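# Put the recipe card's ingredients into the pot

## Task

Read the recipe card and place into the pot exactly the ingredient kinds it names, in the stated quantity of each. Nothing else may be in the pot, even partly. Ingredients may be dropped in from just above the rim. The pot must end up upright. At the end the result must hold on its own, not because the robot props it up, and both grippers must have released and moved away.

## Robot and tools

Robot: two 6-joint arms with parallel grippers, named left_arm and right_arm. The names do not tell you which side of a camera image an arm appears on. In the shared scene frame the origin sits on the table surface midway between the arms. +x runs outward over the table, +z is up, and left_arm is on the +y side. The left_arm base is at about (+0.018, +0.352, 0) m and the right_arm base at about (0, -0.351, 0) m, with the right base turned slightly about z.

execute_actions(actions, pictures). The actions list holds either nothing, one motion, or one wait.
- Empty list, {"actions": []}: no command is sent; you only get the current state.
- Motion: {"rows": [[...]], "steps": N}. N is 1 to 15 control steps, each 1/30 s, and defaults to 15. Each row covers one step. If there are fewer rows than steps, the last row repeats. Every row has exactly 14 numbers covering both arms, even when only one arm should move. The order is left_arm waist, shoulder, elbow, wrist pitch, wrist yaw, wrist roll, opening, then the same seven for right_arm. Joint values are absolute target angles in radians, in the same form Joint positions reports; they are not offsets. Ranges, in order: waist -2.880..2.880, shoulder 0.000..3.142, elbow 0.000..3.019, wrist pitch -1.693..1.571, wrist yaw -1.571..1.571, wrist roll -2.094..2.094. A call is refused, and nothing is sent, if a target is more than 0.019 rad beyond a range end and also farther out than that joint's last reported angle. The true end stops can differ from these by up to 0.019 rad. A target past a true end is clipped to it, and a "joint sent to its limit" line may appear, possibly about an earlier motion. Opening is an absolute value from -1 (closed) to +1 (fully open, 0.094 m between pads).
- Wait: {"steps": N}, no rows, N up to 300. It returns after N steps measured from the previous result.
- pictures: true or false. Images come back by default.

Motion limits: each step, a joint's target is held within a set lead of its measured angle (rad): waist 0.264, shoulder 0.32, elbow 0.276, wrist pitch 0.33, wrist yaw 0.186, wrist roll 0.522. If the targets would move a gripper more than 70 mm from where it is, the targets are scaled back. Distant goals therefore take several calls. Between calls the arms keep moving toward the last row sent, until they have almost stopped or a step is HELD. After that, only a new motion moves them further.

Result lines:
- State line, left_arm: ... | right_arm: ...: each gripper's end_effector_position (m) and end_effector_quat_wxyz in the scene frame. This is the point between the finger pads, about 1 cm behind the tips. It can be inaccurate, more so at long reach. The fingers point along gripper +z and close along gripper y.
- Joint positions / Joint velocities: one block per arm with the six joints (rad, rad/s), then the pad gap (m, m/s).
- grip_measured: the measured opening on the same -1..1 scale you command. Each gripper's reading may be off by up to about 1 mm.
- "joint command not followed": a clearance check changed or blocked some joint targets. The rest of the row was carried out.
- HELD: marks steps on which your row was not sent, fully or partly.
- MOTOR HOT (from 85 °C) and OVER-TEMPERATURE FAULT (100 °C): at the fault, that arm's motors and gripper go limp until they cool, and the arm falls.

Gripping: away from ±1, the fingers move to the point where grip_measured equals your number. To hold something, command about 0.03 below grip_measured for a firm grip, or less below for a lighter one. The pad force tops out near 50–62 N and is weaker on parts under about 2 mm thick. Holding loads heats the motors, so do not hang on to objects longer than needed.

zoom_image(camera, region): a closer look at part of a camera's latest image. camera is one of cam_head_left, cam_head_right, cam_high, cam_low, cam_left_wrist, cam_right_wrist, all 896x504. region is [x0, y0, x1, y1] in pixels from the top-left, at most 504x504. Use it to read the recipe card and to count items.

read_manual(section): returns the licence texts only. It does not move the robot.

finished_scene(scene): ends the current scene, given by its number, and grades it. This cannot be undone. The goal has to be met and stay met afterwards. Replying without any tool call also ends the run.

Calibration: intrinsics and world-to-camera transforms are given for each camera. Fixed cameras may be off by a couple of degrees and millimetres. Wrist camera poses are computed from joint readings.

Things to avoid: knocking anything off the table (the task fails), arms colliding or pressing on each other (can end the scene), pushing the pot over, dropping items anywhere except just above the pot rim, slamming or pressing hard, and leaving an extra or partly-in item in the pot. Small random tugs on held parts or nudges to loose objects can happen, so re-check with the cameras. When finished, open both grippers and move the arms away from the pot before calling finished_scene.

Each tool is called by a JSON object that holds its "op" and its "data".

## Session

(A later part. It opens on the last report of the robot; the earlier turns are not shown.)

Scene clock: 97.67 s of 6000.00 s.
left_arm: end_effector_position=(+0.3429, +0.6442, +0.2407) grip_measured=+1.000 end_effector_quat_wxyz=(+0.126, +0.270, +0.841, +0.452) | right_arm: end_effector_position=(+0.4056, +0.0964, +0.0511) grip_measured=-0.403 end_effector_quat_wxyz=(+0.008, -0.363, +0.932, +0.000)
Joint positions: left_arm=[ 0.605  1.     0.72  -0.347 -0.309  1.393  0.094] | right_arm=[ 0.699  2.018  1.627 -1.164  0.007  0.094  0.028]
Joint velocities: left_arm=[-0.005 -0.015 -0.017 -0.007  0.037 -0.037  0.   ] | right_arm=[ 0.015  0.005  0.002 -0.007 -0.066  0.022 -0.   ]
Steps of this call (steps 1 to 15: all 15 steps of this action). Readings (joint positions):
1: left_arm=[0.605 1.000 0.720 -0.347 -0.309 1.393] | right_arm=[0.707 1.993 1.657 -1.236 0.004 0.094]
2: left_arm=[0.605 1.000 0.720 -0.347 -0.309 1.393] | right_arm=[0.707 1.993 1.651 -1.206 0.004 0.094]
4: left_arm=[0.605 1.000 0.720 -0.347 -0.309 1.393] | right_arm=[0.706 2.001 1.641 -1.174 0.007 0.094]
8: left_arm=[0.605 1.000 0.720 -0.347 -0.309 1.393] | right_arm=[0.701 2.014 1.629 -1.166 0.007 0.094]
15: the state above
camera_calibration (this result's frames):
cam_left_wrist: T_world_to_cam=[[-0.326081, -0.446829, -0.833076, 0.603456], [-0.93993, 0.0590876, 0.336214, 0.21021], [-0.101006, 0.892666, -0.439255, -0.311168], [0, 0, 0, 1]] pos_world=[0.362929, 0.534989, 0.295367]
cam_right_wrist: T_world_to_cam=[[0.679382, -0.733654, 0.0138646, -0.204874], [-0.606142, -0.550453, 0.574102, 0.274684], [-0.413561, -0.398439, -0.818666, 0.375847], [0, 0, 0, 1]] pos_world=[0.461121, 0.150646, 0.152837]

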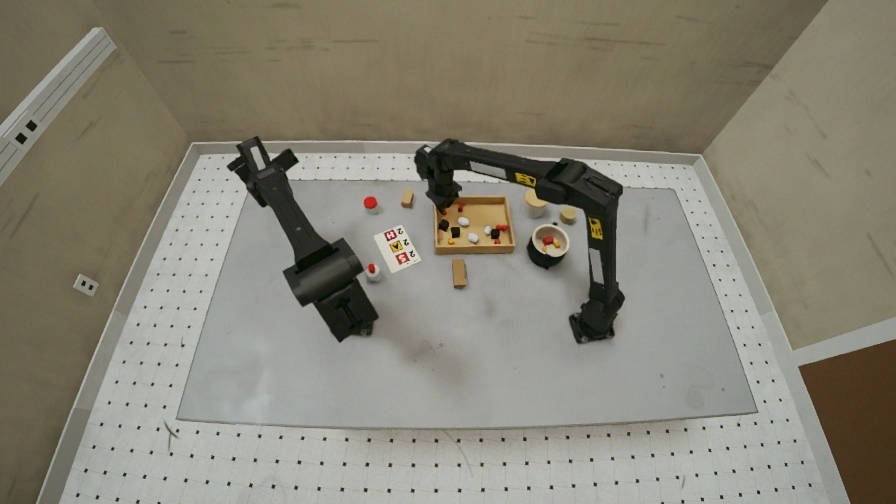

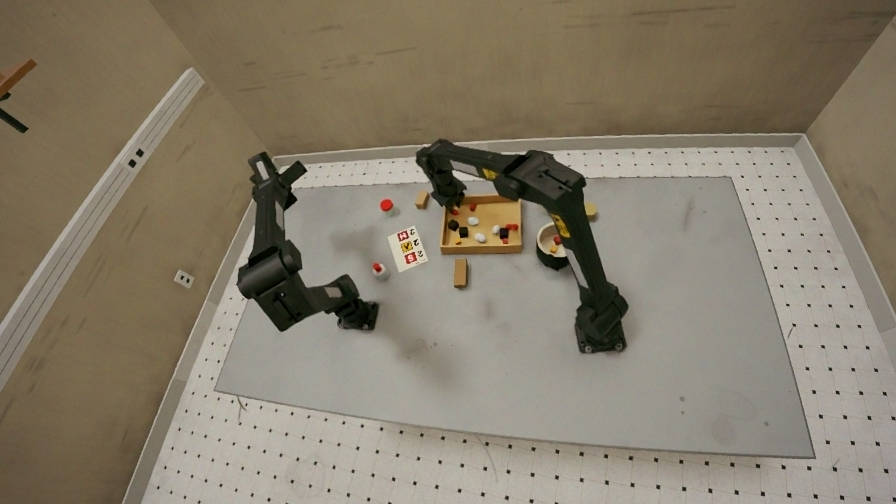

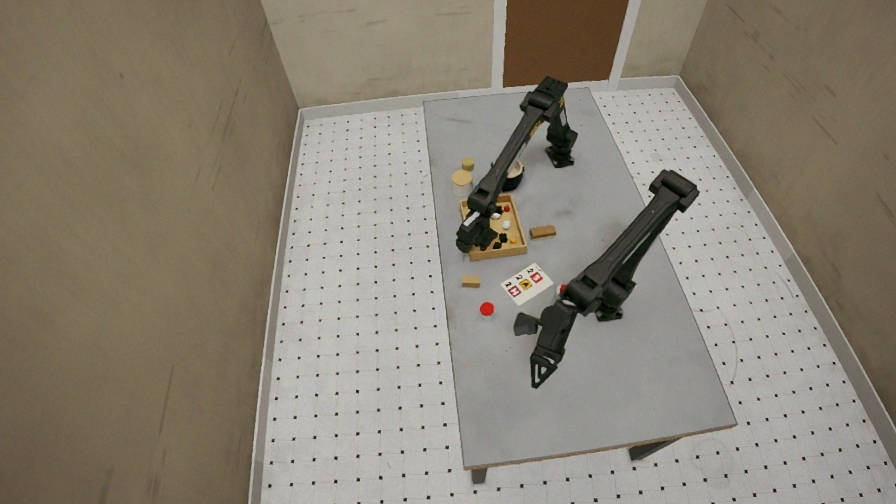

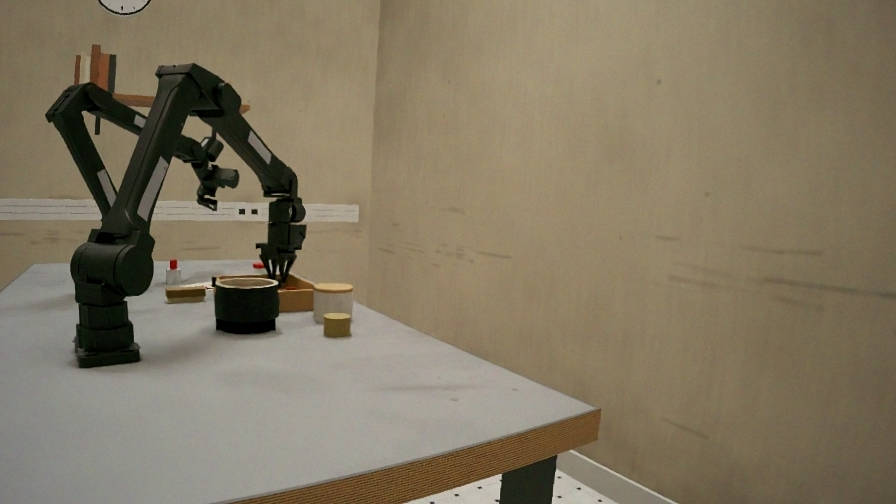

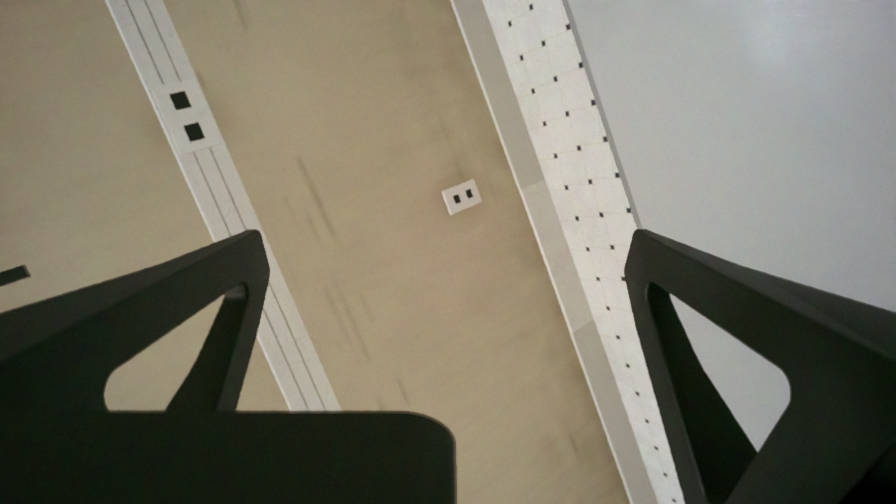

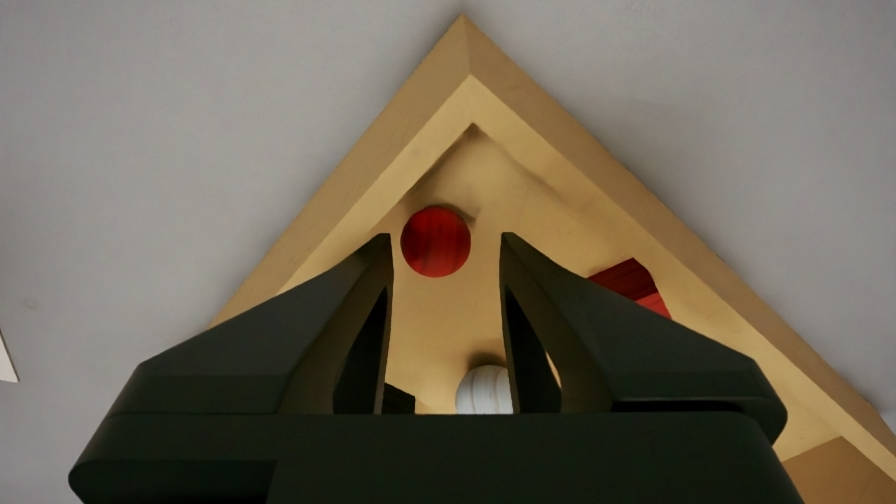

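{"op": "execute_actions", "data": {"actions": [{"rows":[[0.6,1.0,0.72,-0.347,-0.306,1.393,1,0.705,1.9,1.627,-1.16,0,0,-0.46]],"steps":10}], "pictures": false}}

{"op": "execute_actions", "data": {"actions": [{"rows":[[0.6,1.0,0.72,-0.347,-0.306,1.393,1,0.712,1.76,1.3,-0.72,0,0,-0.46]]}], "pictures": false}}

{"op": "execute_actions", "data": {"actions": [{"steps":12}], "pictures": false}}

{"op": "execute_actions", "data": {"actions": [{"rows":[[0.6,1.0,0.72,-0.347,-0.306,1.393,1,0.712,1.84,1.238,-0.575,0,0,-0.46]]}]}}

Scene clock: 103.60 s of 6000.00 s.
left_arm: end_effector_position=(+0.3429, +0.6442, +0.2407) grip_measured=+1.000 end_effector_quat_wxyz=(+0.126, +0.270, +0.841, +0.452) | right_arm: end_effector_position=(+0.4073, +0.0993, +0.1330) grip_measured=-0.457 end_effector_quat_wxyz=(+0.071, -0.396, +0.915, +0.030)
Joint positions: left_arm=[ 0.605  1.     0.72  -0.347 -0.309  1.393  0.094] | right_arm=[ 0.699  1.874  1.621 -1.164  0.004  0.02   0.025]
Joint velocities: left_arm=[ 0.005  0.015 -0.002  0.017 -0.037 -0.066  0.   ] | right_arm=[-0.005 -0.269 -0.012  0.007 -0.037 -0.051 -0.001]
Steps of this call (steps 1 to 15: the robot went on to your last target; steps 16 to 90: nothing new was sent; then 2.60 s passed at rest; steps 91 to 100: all 10 steps of this action). Readings (joint positions):
91: left_arm=[0.605 1.000 0.720 -0.347 -0.309 1.393] | right_arm=[0.699 2.012 1.627 -1.164 0.006 0.082]
92: left_arm=[0.605 1.000 0.720 -0.347 -0.309 1.393] | right_arm=[0.699 2.003 1.622 -1.164 0.005 0.067]
94: left_arm=[0.605 1.000 0.720 -0.347 -0.309 1.393] | right_arm=[0.699 1.973 1.621 -1.164 0.004 0.047]
98: left_arm=[0.605 1.000 0.720 -0.347 -0.309 1.393] | right_arm=[0.699 1.898 1.621 -1.164 0.004 0.025]
100: the state above

Scene clock: 104.10 s of 6000.00 s.
left_arm: end_effector_position=(+0.3429, +0.6442, +0.2407) grip_measured=+1.000 end_effector_quat_wxyz=(+0.126, +0.270, +0.841, +0.452) | right_arm: end_effector_position=(+0.3971, +0.0911, +0.0989) grip_measured=-0.457 end_effector_quat_wxyz=(+0.177, -0.395, +0.898, +0.078)
Joint positions: left_arm=[ 0.605  1.     0.72  -0.347 -0.309  1.393  0.094] | right_arm=[ 0.703  1.751  1.306 -0.738  0.004  0.01   0.025]
Joint velocities: left_arm=[-0.005 -0.005 -0.017  0.007  0.037  0.051  0.   ] | right_arm=[-0.005 -0.005  0.002 -0.002 -0.022 -0.037 -0.002]
Steps of this call (steps 1 to 15: all 15 steps of this action). Readings (joint positions):
1: left_arm=[0.605 1.000 0.720 -0.347 -0.309 1.393] | right_arm=[0.699 1.852 1.583 -1.096 0.004 0.018]
2: left_arm=[0.605 1.000 0.720 -0.347 -0.309 1.393] | right_arm=[0.700 1.811 1.503 -0.973 0.004 0.016]
4: left_arm=[0.605 1.000 0.720 -0.347 -0.309 1.393] | right_arm=[0.701 1.747 1.366 -0.826 0.004 0.014]
8: left_arm=[0.605 1.000 0.720 -0.347 -0.309 1.393] | right_arm=[0.702 1.742 1.306 -0.759 0.004 0.012]
15: the state above

Scene clock: 104.50 s of 6000.00 s.
left_arm: end_effector_position=(+0.3429, +0.6442, +0.2407) grip_measured=+1.000 end_effector_quat_wxyz=(+0.126, +0.270, +0.841, +0.452) | right_arm: end_effector_position=(+0.3971, +0.0911, +0.0989) grip_measured=-0.457 end_effector_quat_wxyz=(+0.177, -0.395, +0.898, +0.078)
Joint positions: left_arm=[ 0.605  1.     0.72  -0.347 -0.309  1.393  0.094] | right_arm=[ 0.703  1.751  1.306 -0.738  0.004  0.01   0.025]
Joint velocities: left_arm=[-0.005 -0.024 -0.002 -0.007 -0.066  0.007  0.   ] | right_arm=[-0.005  0.005 -0.002 -0.002  0.081  0.037 -0.001]
Steps of this call (steps 1 to 12: the robot went on to your last target). Readings (joint positions):
1: left_arm=[0.605 1.000 0.720 -0.347 -0.309 1.393] | right_arm=[0.703 1.751 1.306 -0.738 0.004 0.010]
2: left_arm=[0.605 1.000 0.720 -0.347 -0.309 1.393] | right_arm=[0.703 1.751 1.306 -0.738 0.004 0.010]
4: left_arm=[0.605 1.000 0.720 -0.347 -0.309 1.393] | right_arm=[0.703 1.751 1.306 -0.738 0.004 0.010]
8: left_arm=[0.605 1.000 0.720 -0.347 -0.309 1.393] | right_arm=[0.703 1.751 1.306 -0.738 0.004 0.010]
12: the state above

Scene clock: 105.00 s of 6000.00 s.
left_arm: end_effector_position=(+0.3429, +0.6442, +0.2407) grip_measured=+1.000 end_effector_quat_wxyz=(+0.126, +0.270, +0.841, +0.452) | right_arm: end_effector_position=(+0.3993, +0.0935, +0.0378) grip_measured=-0.458 end_effector_quat_wxyz=(+0.177, -0.395, +0.898, +0.078)
Joint positions: left_arm=[ 0.605  1.     0.72  -0.347 -0.309  1.393  0.094] | right_arm=[ 0.703  1.836  1.245 -0.59   0.004  0.01   0.025]
Joint velocities: left_arm=[ 0.005 -0.005  0.002  0.007  0.007  0.007  0.   ] | right_arm=[-0.005  0.005  0.002  0.002 -0.11   0.037  0.001]
Steps of this call (steps 1 to 15: all 15 steps of this action). Readings (joint positions):
1: left_arm=[0.605 1.000 0.720 -0.347 -0.309 1.393] | right_arm=[0.703 1.754 1.297 -0.710 0.004 0.010]
2: left_arm=[0.605 1.000 0.720 -0.347 -0.309 1.393] | right_arm=[0.703 1.757 1.287 -0.662 0.004 0.010]
4: left_arm=[0.605 1.000 0.720 -0.347 -0.309 1.393] | right_arm=[0.703 1.780 1.274 -0.611 0.004 0.010]
8: left_arm=[0.605 1.000 0.720 -0.347 -0.309 1.393] | right_arm=[0.703 1.831 1.253 -0.595 0.004 0.010]
15: the state above
camera_calibration (this result's frames):
cam_left_wrist: T_world_to_cam=[[-0.326081, -0.446829, -0.833076, 0.603456], [-0.93993, 0.0590876, 0.336214, 0.21021], [-0.101006, 0.892666, -0.439255, -0.311168], [0, 0, 0, 1]] pos_world=[0.362929, 0.534989, 0.295367]
cam_right_wrist: T_world_to_cam=[[0.738538, -0.674142, 0.00971686, -0.231562], [-0.656943, -0.716305, 0.235231, 0.325453], [-0.151619, -0.18011, -0.971891, 0.242019], [0, 0, 0, 1]] pos_world=[0.421516, 0.120608, 0.160909]

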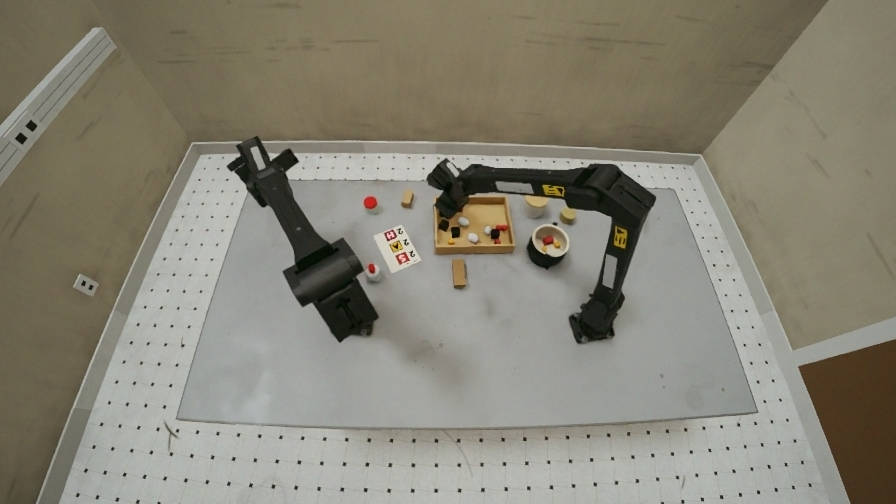

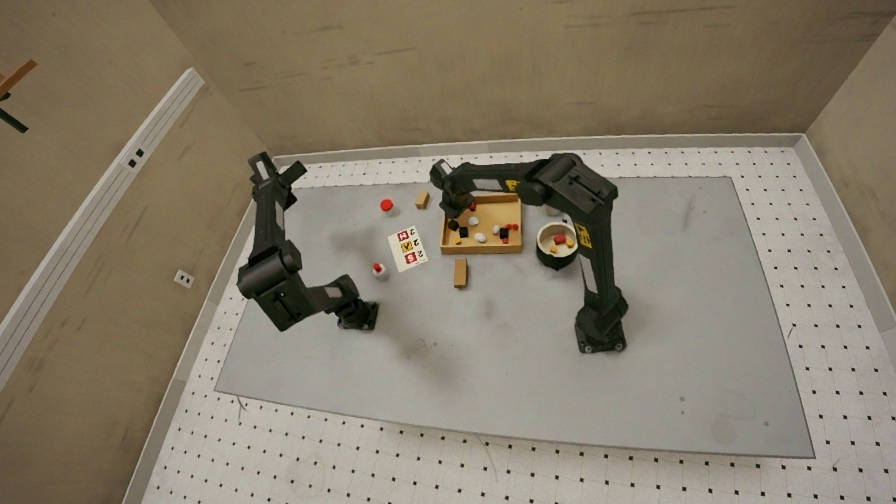

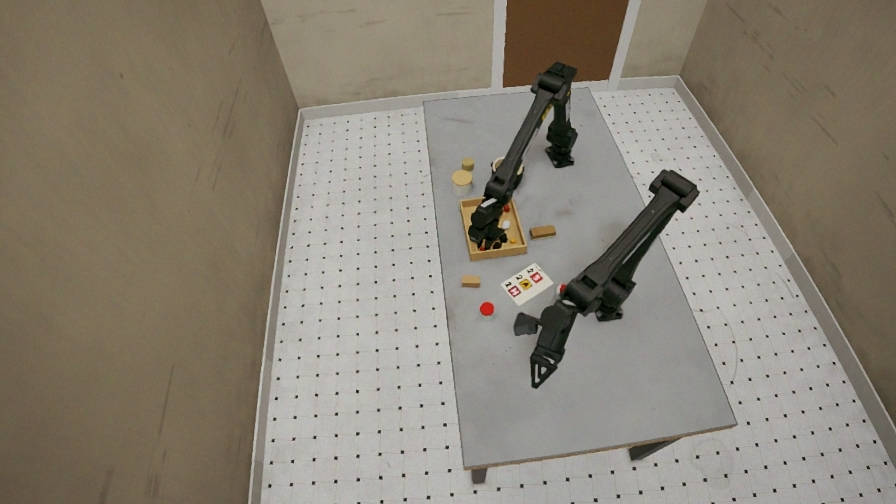

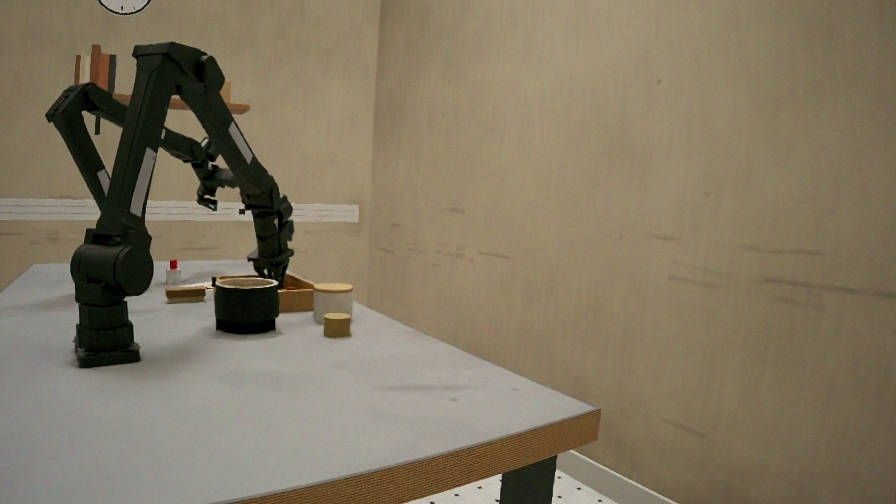

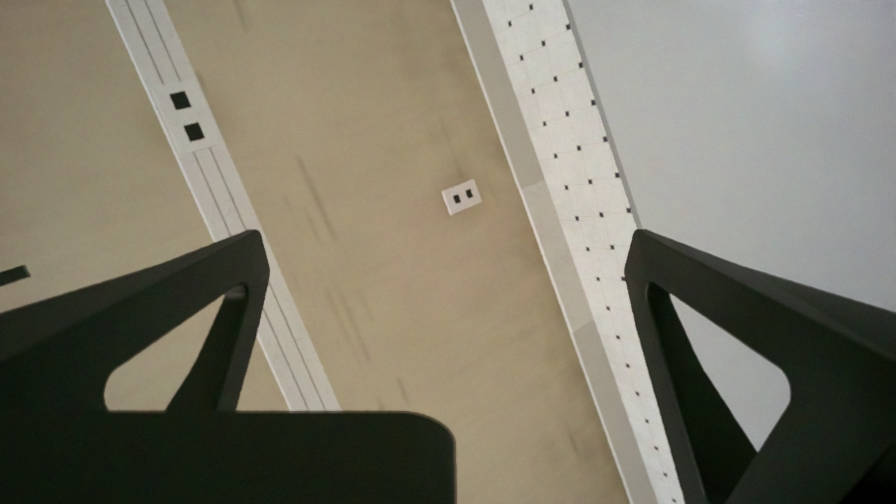

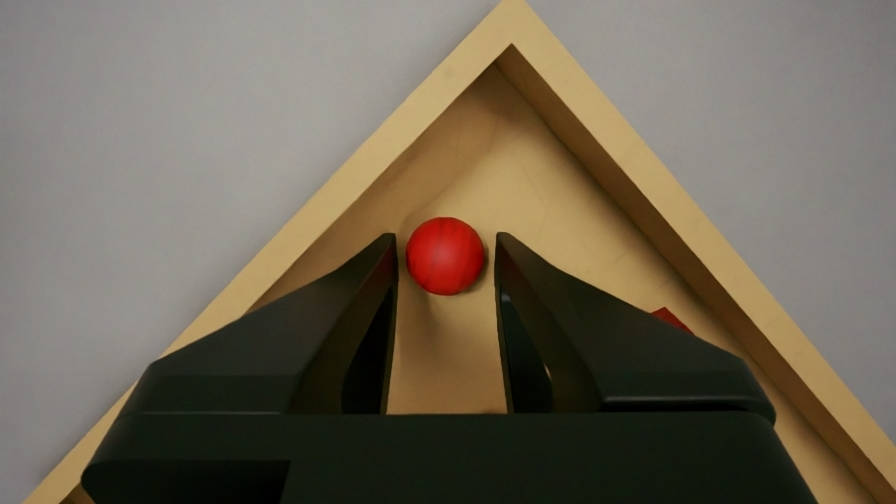

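{"op": "execute_actions", "data": {"actions": [{"rows":[[0.6,1.0,0.72,-0.347,-0.306,1.393,1,0.712,1.84,1.238,-0.575,0,0,-0.65]],"steps":10}], "pictures": false}}

{"op": "execute_actions", "data": {"actions": [{"rows":[[0.6,1.0,0.72,-0.347,-0.306,1.393,1,0.712,1.6,1.3,-0.9,0,0,-0.65]]}], "pictures": false}}

{"op": "execute_actions", "data": {"actions": [{"rows":[[0.6,1.0,0.72,-0.347,-0.306,1.393,1,0.27,1.1,0.83,-1.29,0,0,-0.65]]}], "pictures": false}}

{"op": "execute_actions", "data": {"actions": [{"steps":22}], "pictures": false}}

{"op": "execute_actions", "data": {"actions": [{"rows":[[0.6,1.0,0.72,-0.347,-0.306,1.393,1,0.27,1.1,0.83,-1.29,0,0,-0.4]],"steps":8}], "pictures": false}}

{"op": "execute_actions", "data": {"actions": [{"rows":[[0.6,1.0,0.72,-0.347,-0.306,1.393,1,0.607,1.6,1.3,-0.8,0,1.1,-0.4]]}], "pictures": false}}

{"op": "execute_actions", "data": {"actions": [{"steps":15}], "pictures": false}}

{"op": "execute_actions", "data": {"actions": [{"rows":[[0.6,1.0,0.72,-0.347,-0.306,1.393,1,0.607,1.75,1.2,-0.625,0,1.1,-0.4]]}]}}

Scene clock: 114.13 s of 6000.00 s.
left_arm: end_effector_position=(+0.3429, +0.6442, +0.2407) grip_measured=+1.000 end_effector_quat_wxyz=(+0.126, +0.270, +0.841, +0.452) | right_arm: end_effector_position=(+0.3993, +0.0935, +0.0378) grip_measured=-0.633 end_effector_quat_wxyz=(+0.177, -0.395, +0.898, +0.078)
Joint positions: left_arm=[ 0.605  1.     0.72  -0.347 -0.309  1.393  0.094] | right_arm=[ 0.703  1.836  1.245 -0.59   0.004  0.01   0.017]
Joint velocities: left_arm=[-0.005  0.005 -0.012  0.002 -0.037 -0.037  0.   ] | right_arm=[-0.005 -0.005 -0.002 -0.002  0.007 -0.007  0.   ]
Steps of this call (steps 1 to 15: the robot went on to your last target; steps 16 to 90: nothing new was sent; then 5.80 s passed at rest; steps 91 to 100: all 10 steps of this action). Readings (joint positions):
91: left_arm=[0.605 1.000 0.720 -0.347 -0.309 1.393] | right_arm=[0.703 1.836 1.245 -0.590 0.004 0.010]
92: left_arm=[0.605 1.000 0.720 -0.347 -0.309 1.393] | right_arm=[0.703 1.836 1.245 -0.590 0.004 0.010]
94: left_arm=[0.605 1.000 0.720 -0.347 -0.309 1.393] | right_arm=[0.703 1.836 1.245 -0.590 0.004 0.010]
98: left_arm=[0.605 1.000 0.720 -0.347 -0.309 1.393] | right_arm=[0.703 1.836 1.245 -0.590 0.004 0.010]
100: the state above

Scene clock: 114.63 s of 6000.00 s.
left_arm: end_effector_position=(+0.3429, +0.6442, +0.2407) grip_measured=+1.000 end_effector_quat_wxyz=(+0.126, +0.270, +0.841, +0.452) | right_arm: end_effector_position=(+0.3651, +0.0553, +0.1768) grip_measured=-0.633 end_effector_quat_wxyz=(+0.183, -0.395, +0.897, +0.081)
Joint positions: left_arm=[ 0.605  1.     0.72  -0.347 -0.309  1.393  0.094] | right_arm=[ 0.703  1.553  1.268 -0.882  0.004  0.01   0.017]
Joint velocities: left_arm=[ 0.005 -0.005 -0.007 -0.007 -0.037  0.081  0.   ] | right_arm=[-0.005  0.073 -0.012 -0.002  0.022  0.022  0.   ]
Steps of this call (steps 1 to 15: all 15 steps of this action). Readings (joint positions):
1: left_arm=[0.605 1.000 0.720 -0.347 -0.309 1.393] | right_arm=[0.703 1.830 1.246 -0.615 0.004 0.010]
2: left_arm=[0.605 1.000 0.720 -0.347 -0.309 1.393] | right_arm=[0.703 1.816 1.246 -0.664 0.004 0.010]
4: left_arm=[0.605 1.000 0.720 -0.347 -0.309 1.393] | right_arm=[0.703 1.773 1.246 -0.750 0.004 0.010]
8: left_arm=[0.605 1.000 0.720 -0.347 -0.309 1.393] | right_arm=[0.703 1.649 1.246 -0.855 0.004 0.010]
15: the state above

Scene clock: 115.13 s of 6000.00 s.
left_arm: end_effector_position=(+0.3429, +0.6442, +0.2407) grip_measured=+1.000 end_effector_quat_wxyz=(+0.126, +0.270, +0.841, +0.452) | right_arm: end_effector_position=(+0.2697, -0.2400, +0.1619) grip_measured=-0.633 end_effector_quat_wxyz=(+0.031, -0.190, +0.981, +0.005)
Joint positions: left_arm=[ 0.605  1.     0.72  -0.347 -0.309  1.393  0.094] | right_arm=[ 0.255  1.085  0.848 -1.271  0.002  0.01   0.017]
Joint velocities: left_arm=[-0.005 -0.005 -0.002  0.007  0.007  0.066  0.   ] | right_arm=[-0.415 -0.542 -0.374 -0.354 -0.051 -0.022  0.   ]
Steps of this call (steps 1 to 15: all 15 steps of this action). Readings (joint positions):
1: left_arm=[0.605 1.000 0.720 -0.347 -0.309 1.393] | right_arm=[0.698 1.548 1.260 -0.894 0.002 0.010]
2: left_arm=[0.605 1.000 0.720 -0.347 -0.309 1.393] | right_arm=[0.688 1.533 1.239 -0.920 0.002 0.010]
4: left_arm=[0.605 1.000 0.720 -0.347 -0.309 1.393] | right_arm=[0.649 1.482 1.177 -0.984 0.002 0.010]
8: left_arm=[0.605 1.000 0.720 -0.347 -0.309 1.393] | right_arm=[0.522 1.342 1.046 -1.099 0.002 0.010]
15: the state above

Scene clock: 115.87 s of 6000.00 s.
left_arm: end_effector_position=(+0.3429, +0.6442, +0.2407) grip_measured=+1.000 end_effector_quat_wxyz=(+0.126, +0.270, +0.841, +0.452) | right_arm: end_effector_position=(+0.2634, -0.2404, +0.1559) grip_measured=-0.633 end_effector_quat_wxyz=(+0.016, -0.194, +0.981, +0.002)
Joint positions: left_arm=[ 0.605  1.     0.72  -0.347 -0.309  1.393  0.094] | right_arm=[ 0.262  1.094  0.838 -1.283  0.002  0.01   0.017]
Joint velocities: left_arm=[ 0.005 -0.015  0.002  0.002  0.007 -0.037  0.   ] | right_arm=[-0.015 -0.024  0.002 -0.007 -0.051 -0.007 -0.001]
Steps of this call (steps 1 to 22: the robot went on to your last target). Readings (joint positions):
1: left_arm=[0.605 1.000 0.720 -0.347 -0.309 1.393] | right_arm=[0.249 1.072 0.840 -1.279 0.002 0.010]
2: left_arm=[0.605 1.000 0.720 -0.347 -0.309 1.393] | right_arm=[0.250 1.068 0.838 -1.283 0.002 0.010]
4: left_arm=[0.605 1.000 0.720 -0.347 -0.309 1.393] | right_arm=[0.256 1.073 0.838 -1.283 0.002 0.010]
8: left_arm=[0.605 1.000 0.720 -0.347 -0.309 1.393] | right_arm=[0.262 1.091 0.838 -1.283 0.002 0.010]
22: the state above

Scene clock: 116.13 s of 6000.00 s.
left_arm: end_effector_position=(+0.3429, +0.6442, +0.2407) grip_measured=+1.000 end_effector_quat_wxyz=(+0.126, +0.270, +0.841, +0.452) | right_arm: end_effector_position=(+0.2634, -0.2404, +0.1559) grip_measured=-0.403 end_effector_quat_wxyz=(+0.016, -0.194, +0.981, +0.002)
Joint positions: left_arm=[ 0.605  1.     0.72  -0.347 -0.309  1.393  0.094] | right_arm=[ 0.262  1.094  0.838 -1.283  0.002  0.01   0.028]
Joint velocities: left_arm=[-0.005 -0.005 -0.002  0.012  0.022  0.022  0.   ] | right_arm=[-0.005 -0.005 -0.012 -0.012 -0.022  0.022 -0.   ]
Steps of this call (steps 1 to 8: all 8 steps of this action). Readings (joint positions):
1: left_arm=[0.605 1.000 0.720 -0.347 -0.309 1.393] | right_arm=[0.262 1.094 0.838 -1.283 0.002 0.010]
2: left_arm=[0.605 1.000 0.720 -0.347 -0.309 1.393] | right_arm=[0.262 1.094 0.838 -1.283 0.002 0.010]
4: left_arm=[0.605 1.000 0.720 -0.347 -0.309 1.393] | right_arm=[0.262 1.094 0.838 -1.283 0.002 0.010]
8: the state above

Scene clock: 116.63 s of 6000.00 s.
left_arm: end_effector_position=(+0.3429, +0.6442, +0.2407) grip_measured=+1.000 end_effector_quat_wxyz=(+0.126, +0.270, +0.841, +0.452) | right_arm: end_effector_position=(+0.3837, -0.0155, +0.1177) grip_measured=-0.403 end_effector_quat_wxyz=(+0.111, -0.016, +0.990, +0.091)
Joint positions: left_arm=[ 0.605  1.     0.72  -0.347 -0.309  1.393  0.094] | right_arm=[ 0.583  1.574  1.155 -0.863  0.004  0.688  0.028]
Joint velocities: left_arm=[-0.005 -0.024 -0.022  0.002 -0.007  0.081  0.   ] | right_arm=[ 0.288  0.591  0.789  0.486  0.007  2.088 -0.001]
Steps of this call (steps 1 to 15: all 15 steps of this action). Readings (joint positions):
1: left_arm=[0.605 1.000 0.720 -0.347 -0.309 1.393] | right_arm=[0.270 1.101 0.840 -1.269 0.004 0.039]
2: left_arm=[0.605 1.000 0.720 -0.347 -0.309 1.393] | right_arm=[0.290 1.119 0.849 -1.238 0.004 0.077]
4: left_arm=[0.605 1.000 0.720 -0.347 -0.309 1.393] | right_arm=[0.348 1.183 0.881 -1.168 0.004 0.150]
8: left_arm=[0.605 1.000 0.720 -0.347 -0.309 1.393] | right_arm=[0.464 1.339 0.964 -1.025 0.004 0.300]
15: the state above

Scene clock: 117.13 s of 6000.00 s.
left_arm: end_effector_position=(+0.3429, +0.6442, +0.2407) grip_measured=+1.000 end_effector_quat_wxyz=(+0.126, +0.270, +0.841, +0.452) | right_arm: end_effector_position=(+0.4108, +0.0271, +0.1533) grip_measured=-0.403 end_effector_quat_wxyz=(+0.127, +0.161, +0.965, +0.162)
Joint positions: left_arm=[ 0.605  1.     0.72  -0.347 -0.309  1.393  0.094] | right_arm=[ 0.608  1.597  1.253 -0.812  0.003  1.075  0.028]
Joint velocities: left_arm=[-0.015 -0.015 -0.002 -0.002 -0.037  0.051  0.   ] | right_arm=[-0.005 -0.005 -0.022  0.012  0.066  0.11   0.001]
Steps of this call (steps 1 to 15: the robot went on to your last target). Readings (joint positions):
1: left_arm=[0.605 1.000 0.720 -0.347 -0.309 1.393] | right_arm=[0.592 1.591 1.180 -0.848 0.004 0.759]
2: left_arm=[0.605 1.000 0.720 -0.347 -0.309 1.393] | right_arm=[0.599 1.604 1.203 -0.835 0.004 0.824]
4: left_arm=[0.605 1.000 0.720 -0.347 -0.309 1.393] | right_arm=[0.607 1.611 1.235 -0.817 0.003 0.920]
8: left_arm=[0.605 1.000 0.720 -0.347 -0.309 1.393] | right_arm=[0.608 1.600 1.253 -0.812 0.003 1.020]
15: the state above

Scene clock: 117.63 s of 6000.00 s.
left_arm: end_effector_position=(+0.3429, +0.6442, +0.2407) grip_measured=+1.000 end_effector_quat_wxyz=(+0.126, +0.270, +0.841, +0.452) | right_arm: end_effector_position=(+0.4201, +0.0358, +0.0532) grip_measured=-0.403 end_effector_quat_wxyz=(+0.111, +0.169, +0.969, +0.142)
Joint positions: left_arm=[ 0.605  1.     0.72  -0.347 -0.309  1.393  0.094] | right_arm=[ 0.608  1.767  1.198 -0.641  0.003  1.089  0.028]
Joint velocities: left_arm=[-0.005  0.005  0.007  0.002 -0.051 -0.081  0.   ] | right_arm=[ 0.005 -0.103 -0.002  0.007  0.081 -0.022  0.001]
Steps of this call (steps 1 to 15: all 15 steps of this action). Readings (joint positions):
1: left_arm=[0.605 1.000 0.720 -0.347 -0.309 1.393] | right_arm=[0.608 1.603 1.249 -0.790 0.003 1.078]
2: left_arm=[0.605 1.000 0.720 -0.347 -0.309 1.393] | right_arm=[0.608 1.613 1.246 -0.748 0.003 1.079]
4: left_arm=[0.605 1.000 0.720 -0.347 -0.309 1.393] | right_arm=[0.608 1.654 1.245 -0.684 0.003 1.082]
8: left_arm=[0.605 1.000 0.720 -0.347 -0.309 1.393] | right_arm=[0.608 1.739 1.222 -0.643 0.003 1.086]
15: the state above
camera_calibration (this result's frames):
cam_left_wrist: T_world_to_cam=[[-0.326081, -0.446829, -0.833076, 0.603456], [-0.93993, 0.0590876, 0.336214, 0.21021], [-0.101006, 0.892666, -0.439255, -0.311168], [0, 0, 0, 1]] pos_world=[0.362929, 0.534989, 0.295367]
cam_right_wrist: T_world_to_cam=[[-0.29303, -0.90676, -0.303182, 0.172349], [-0.897254, 0.151269, 0.414794, 0.354561], [-0.330256, 0.393578, -0.85792, 0.298215], [0, 0, 0, 1]] pos_world=[0.467122, -0.0147257, 0.161028]

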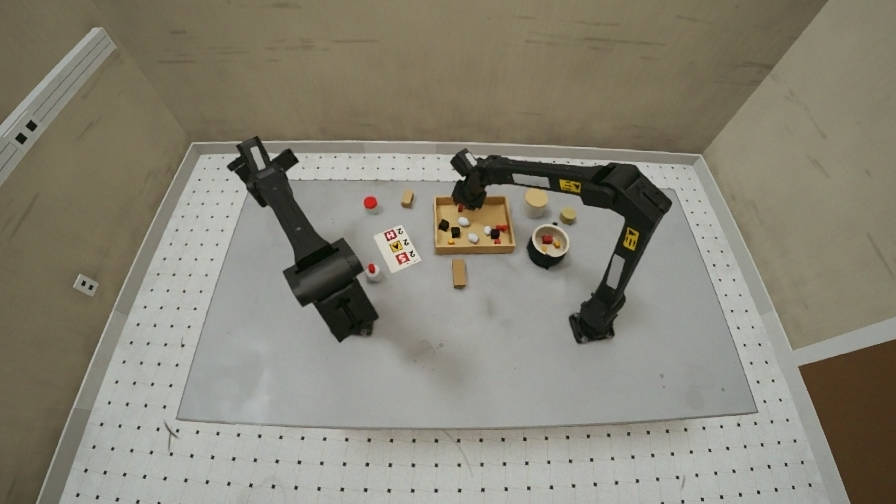

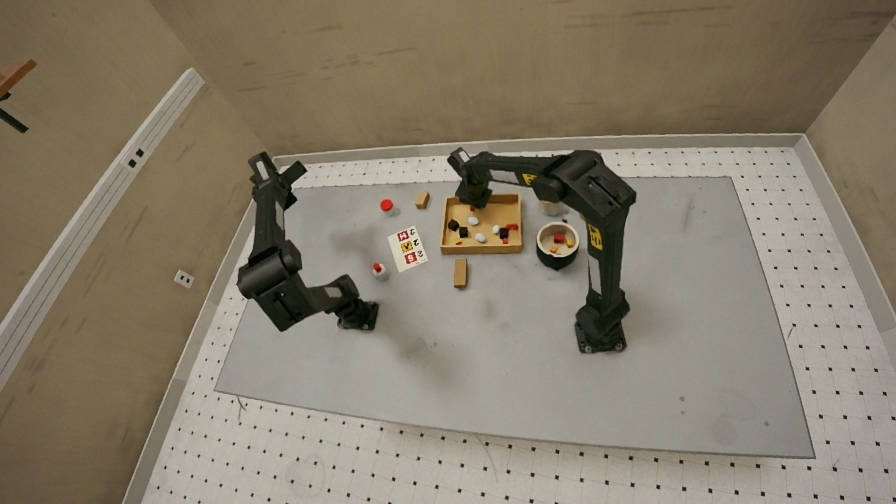

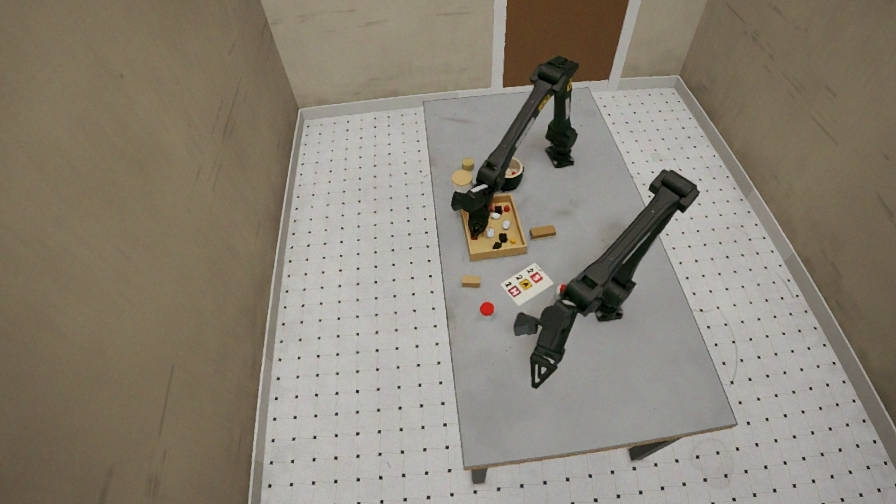

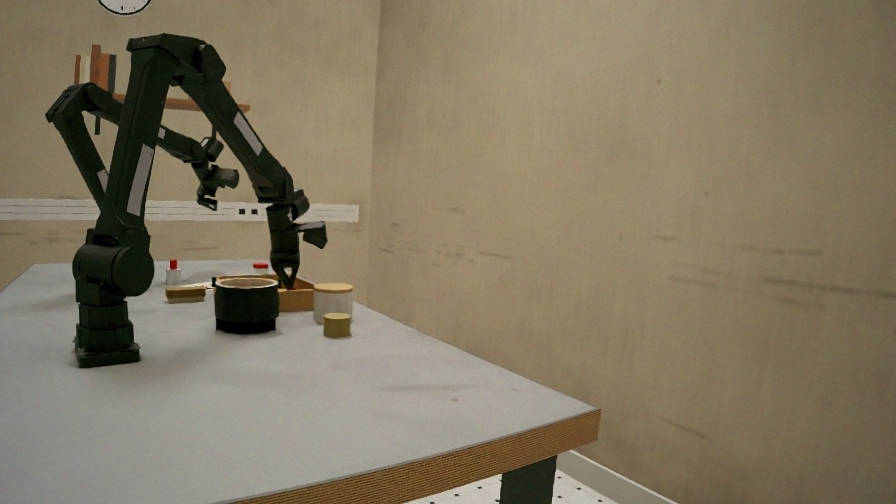

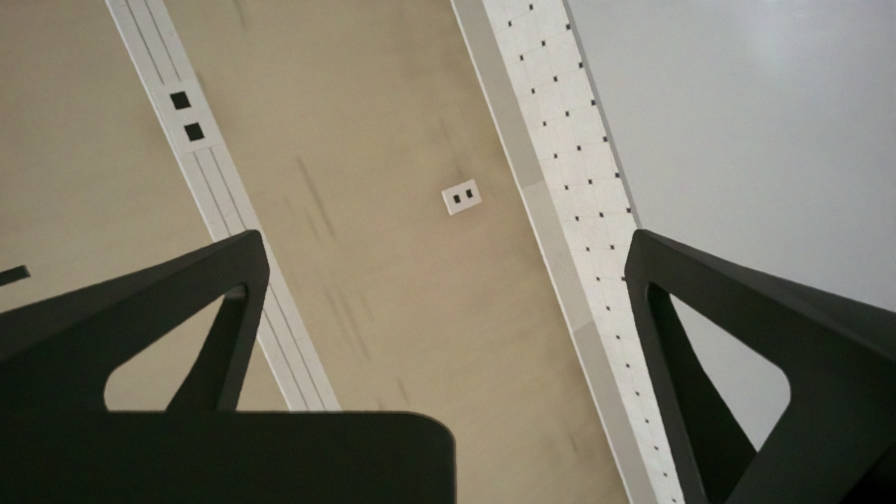

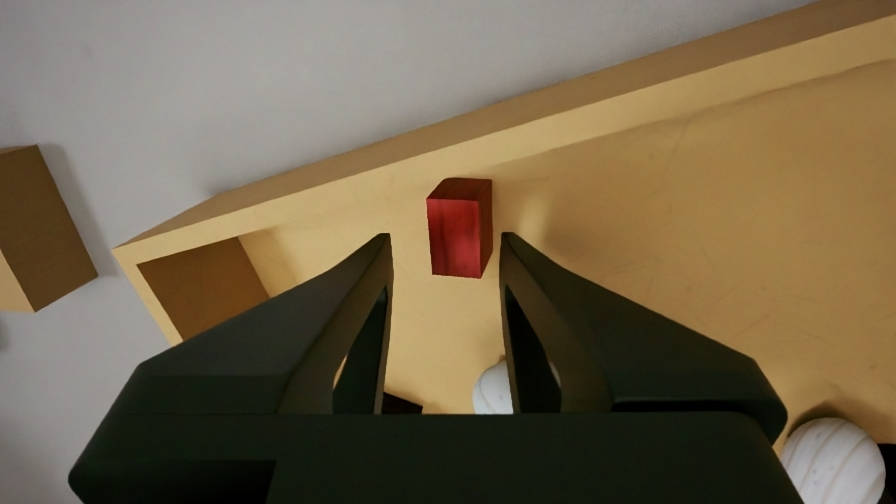

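Descend vertically.

{"op": "execute_actions", "data": {"actions": [{"rows":[[0.6,1.0,0.72,-0.347,-0.306,1.393,1,0.607,1.8,1.195,-0.61,0,1.1,-0.4]]}], "pictures": false}}

{"op": "execute_actions", "data": {"actions": [{"rows":[[0.6,1.0,0.72,-0.347,-0.306,1.393,1,0.607,1.8,1.195,-0.61,0,1.1,-0.8]]}]}}

Scene clock: 122.63 s of 6000.00 s.
left_arm: end_effector_position=(+0.3429, +0.6442, +0.2407) grip_measured=+1.000 end_effector_quat_wxyz=(+0.126, +0.270, +0.841, +0.452) | right_arm: end_effector_position=(+0.4212, +0.0367, +0.0423) grip_measured=-0.403 end_effector_quat_wxyz=(+0.108, +0.169, +0.970, +0.139)
Joint positions: left_arm=[ 0.605  1.     0.72  -0.347 -0.309  1.393  0.094] | right_arm=[ 0.608  1.789  1.198 -0.627  0.003  1.09   0.028]
Joint velocities: left_arm=[-0.024  0.005 -0.022  0.002 -0.022  0.037  0.   ] | right_arm=[-0.005 -0.005 -0.007 -0.002 -0.022 -0.066  0.001]
Steps of this call (steps 1 to 30: the robot went on to your last target; steps 31 to 90: nothing new was sent; then 1.50 s passed at rest; steps 91 to 105: all 15 steps of this action). Readings (joint positions):
91: left_arm=[0.605 1.000 0.720 -0.347 -0.309 1.393] | right_arm=[0.608 1.756 1.198 -0.639 0.003 1.090]
92: left_arm=[0.605 1.000 0.720 -0.347 -0.309 1.393] | right_arm=[0.608 1.758 1.198 -0.634 0.003 1.090]
94: left_arm=[0.605 1.000 0.720 -0.347 -0.309 1.393] | right_arm=[0.608 1.767 1.198 -0.629 0.003 1.090]
98: left_arm=[0.605 1.000 0.720 -0.347 -0.309 1.393] | right_arm=[0.608 1.785 1.198 -0.627 0.003 1.090]
105: the state above

Scene clock: 123.13 s of 6000.00 s.
left_arm: end_effector_position=(+0.3429, +0.6442, +0.2407) grip_measured=+1.000 end_effector_quat_wxyz=(+0.126, +0.270, +0.841, +0.452) | right_arm: end_effector_position=(+0.4212, +0.0367, +0.0423) grip_measured=-0.749 end_effector_quat_wxyz=(+0.108, +0.169, +0.970, +0.139)
Joint positions: left_arm=[ 0.605  1.     0.72  -0.347 -0.309  1.393  0.094] | right_arm=[ 0.608  1.789  1.198 -0.627  0.003  1.09   0.012]
Joint velocities: left_arm=[-0.015  0.005 -0.022 -0.002 -0.037 -0.022  0.   ] | right_arm=[-0.005 -0.005 -0.012 -0.002 -0.022  0.022 -0.001]
Steps of this call (steps 1 to 15: all 15 steps of this action). Readings (joint positions):
1: left_arm=[0.605 1.000 0.720 -0.347 -0.309 1.393] | right_arm=[0.608 1.789 1.198 -0.627 0.003 1.090]
2: left_arm=[0.605 1.000 0.720 -0.347 -0.309 1.393] | right_arm=[0.608 1.789 1.198 -0.627 0.003 1.090]
4: left_arm=[0.605 1.000 0.720 -0.347 -0.309 1.393] | right_arm=[0.608 1.789 1.198 -0.627 0.003 1.090]
8: left_arm=[0.605 1.000 0.720 -0.347 -0.309 1.393] | right_arm=[0.608 1.789 1.198 -0.627 0.003 1.090]
15: the state above
camera_calibration (this result's frames):
cam_left_wrist: T_world_to_cam=[[-0.326081, -0.446829, -0.833076, 0.603456], [-0.93993, 0.0590876, 0.336214, 0.21021], [-0.101006, 0.892666, -0.439255, -0.311168], [0, 0, 0, 1]] pos_world=[0.362929, 0.534989, 0.295367]
cam_right_wrist: T_world_to_cam=[[-0.295498, -0.90812, -0.296646, 0.17102], [-0.894615, 0.154093, 0.419428, 0.358484], [-0.33518, 0.389324, -0.857952, 0.291014], [0, 0, 0, 1]] pos_world=[0.468783, -0.0132318, 0.15005]

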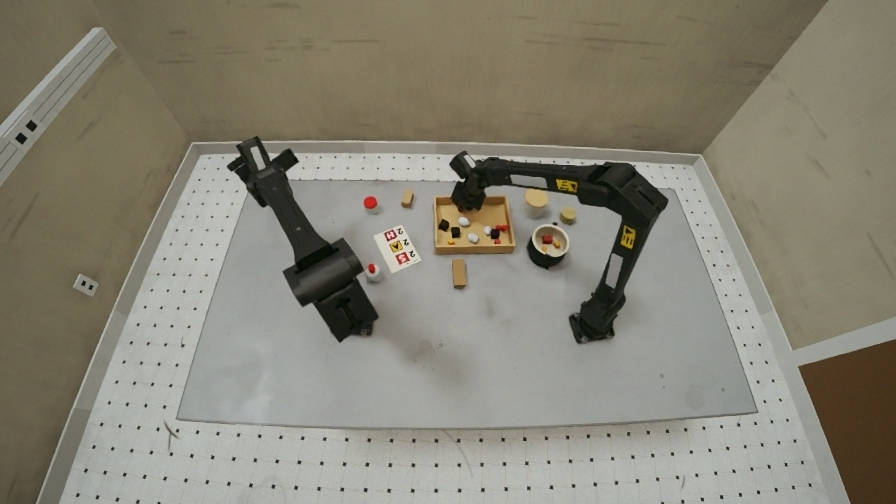

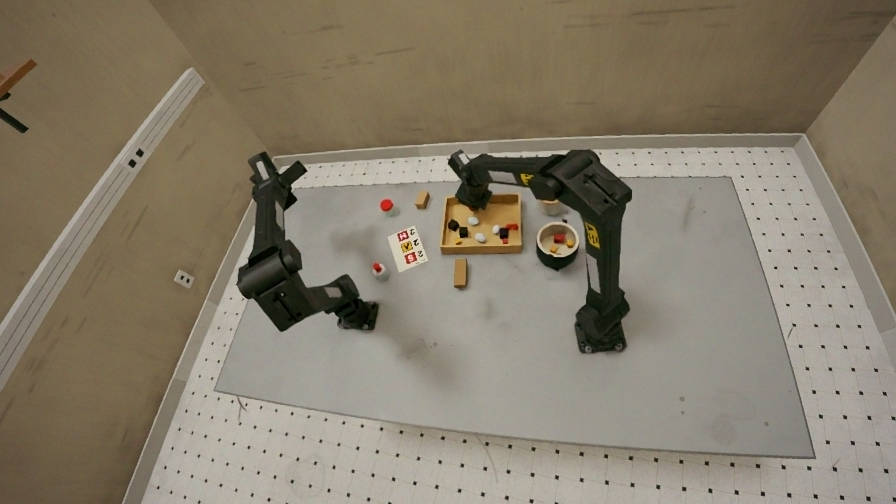

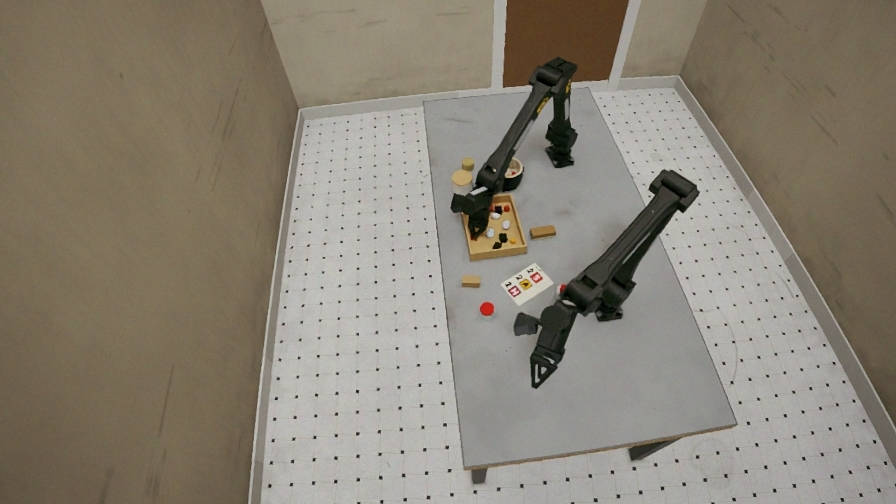

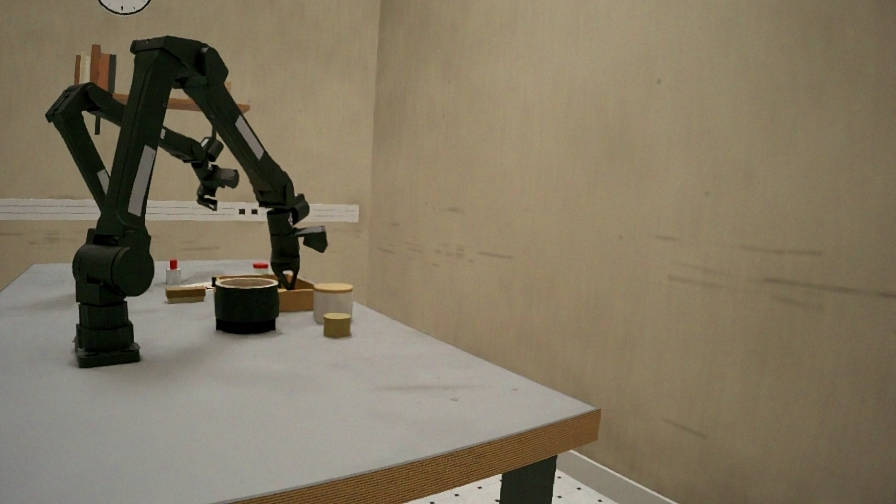

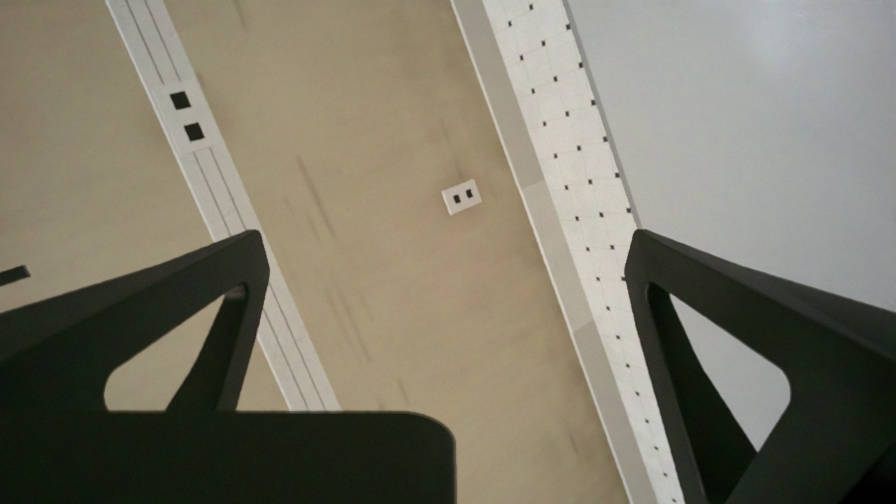

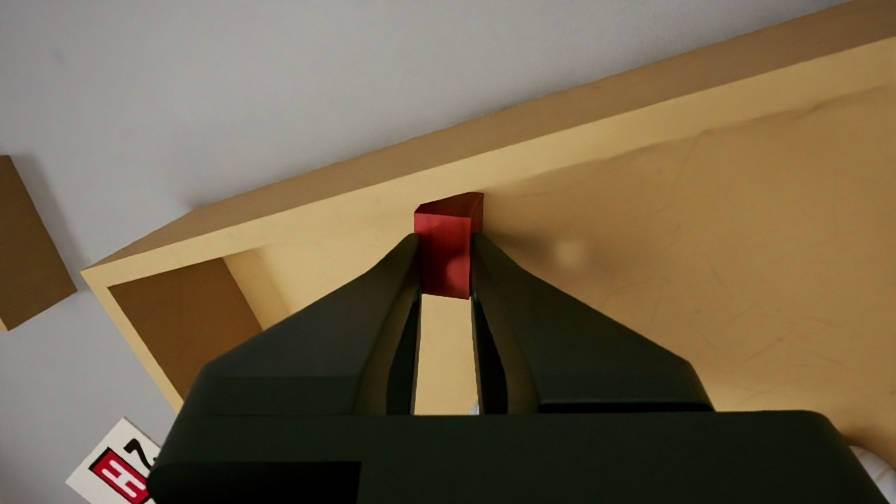

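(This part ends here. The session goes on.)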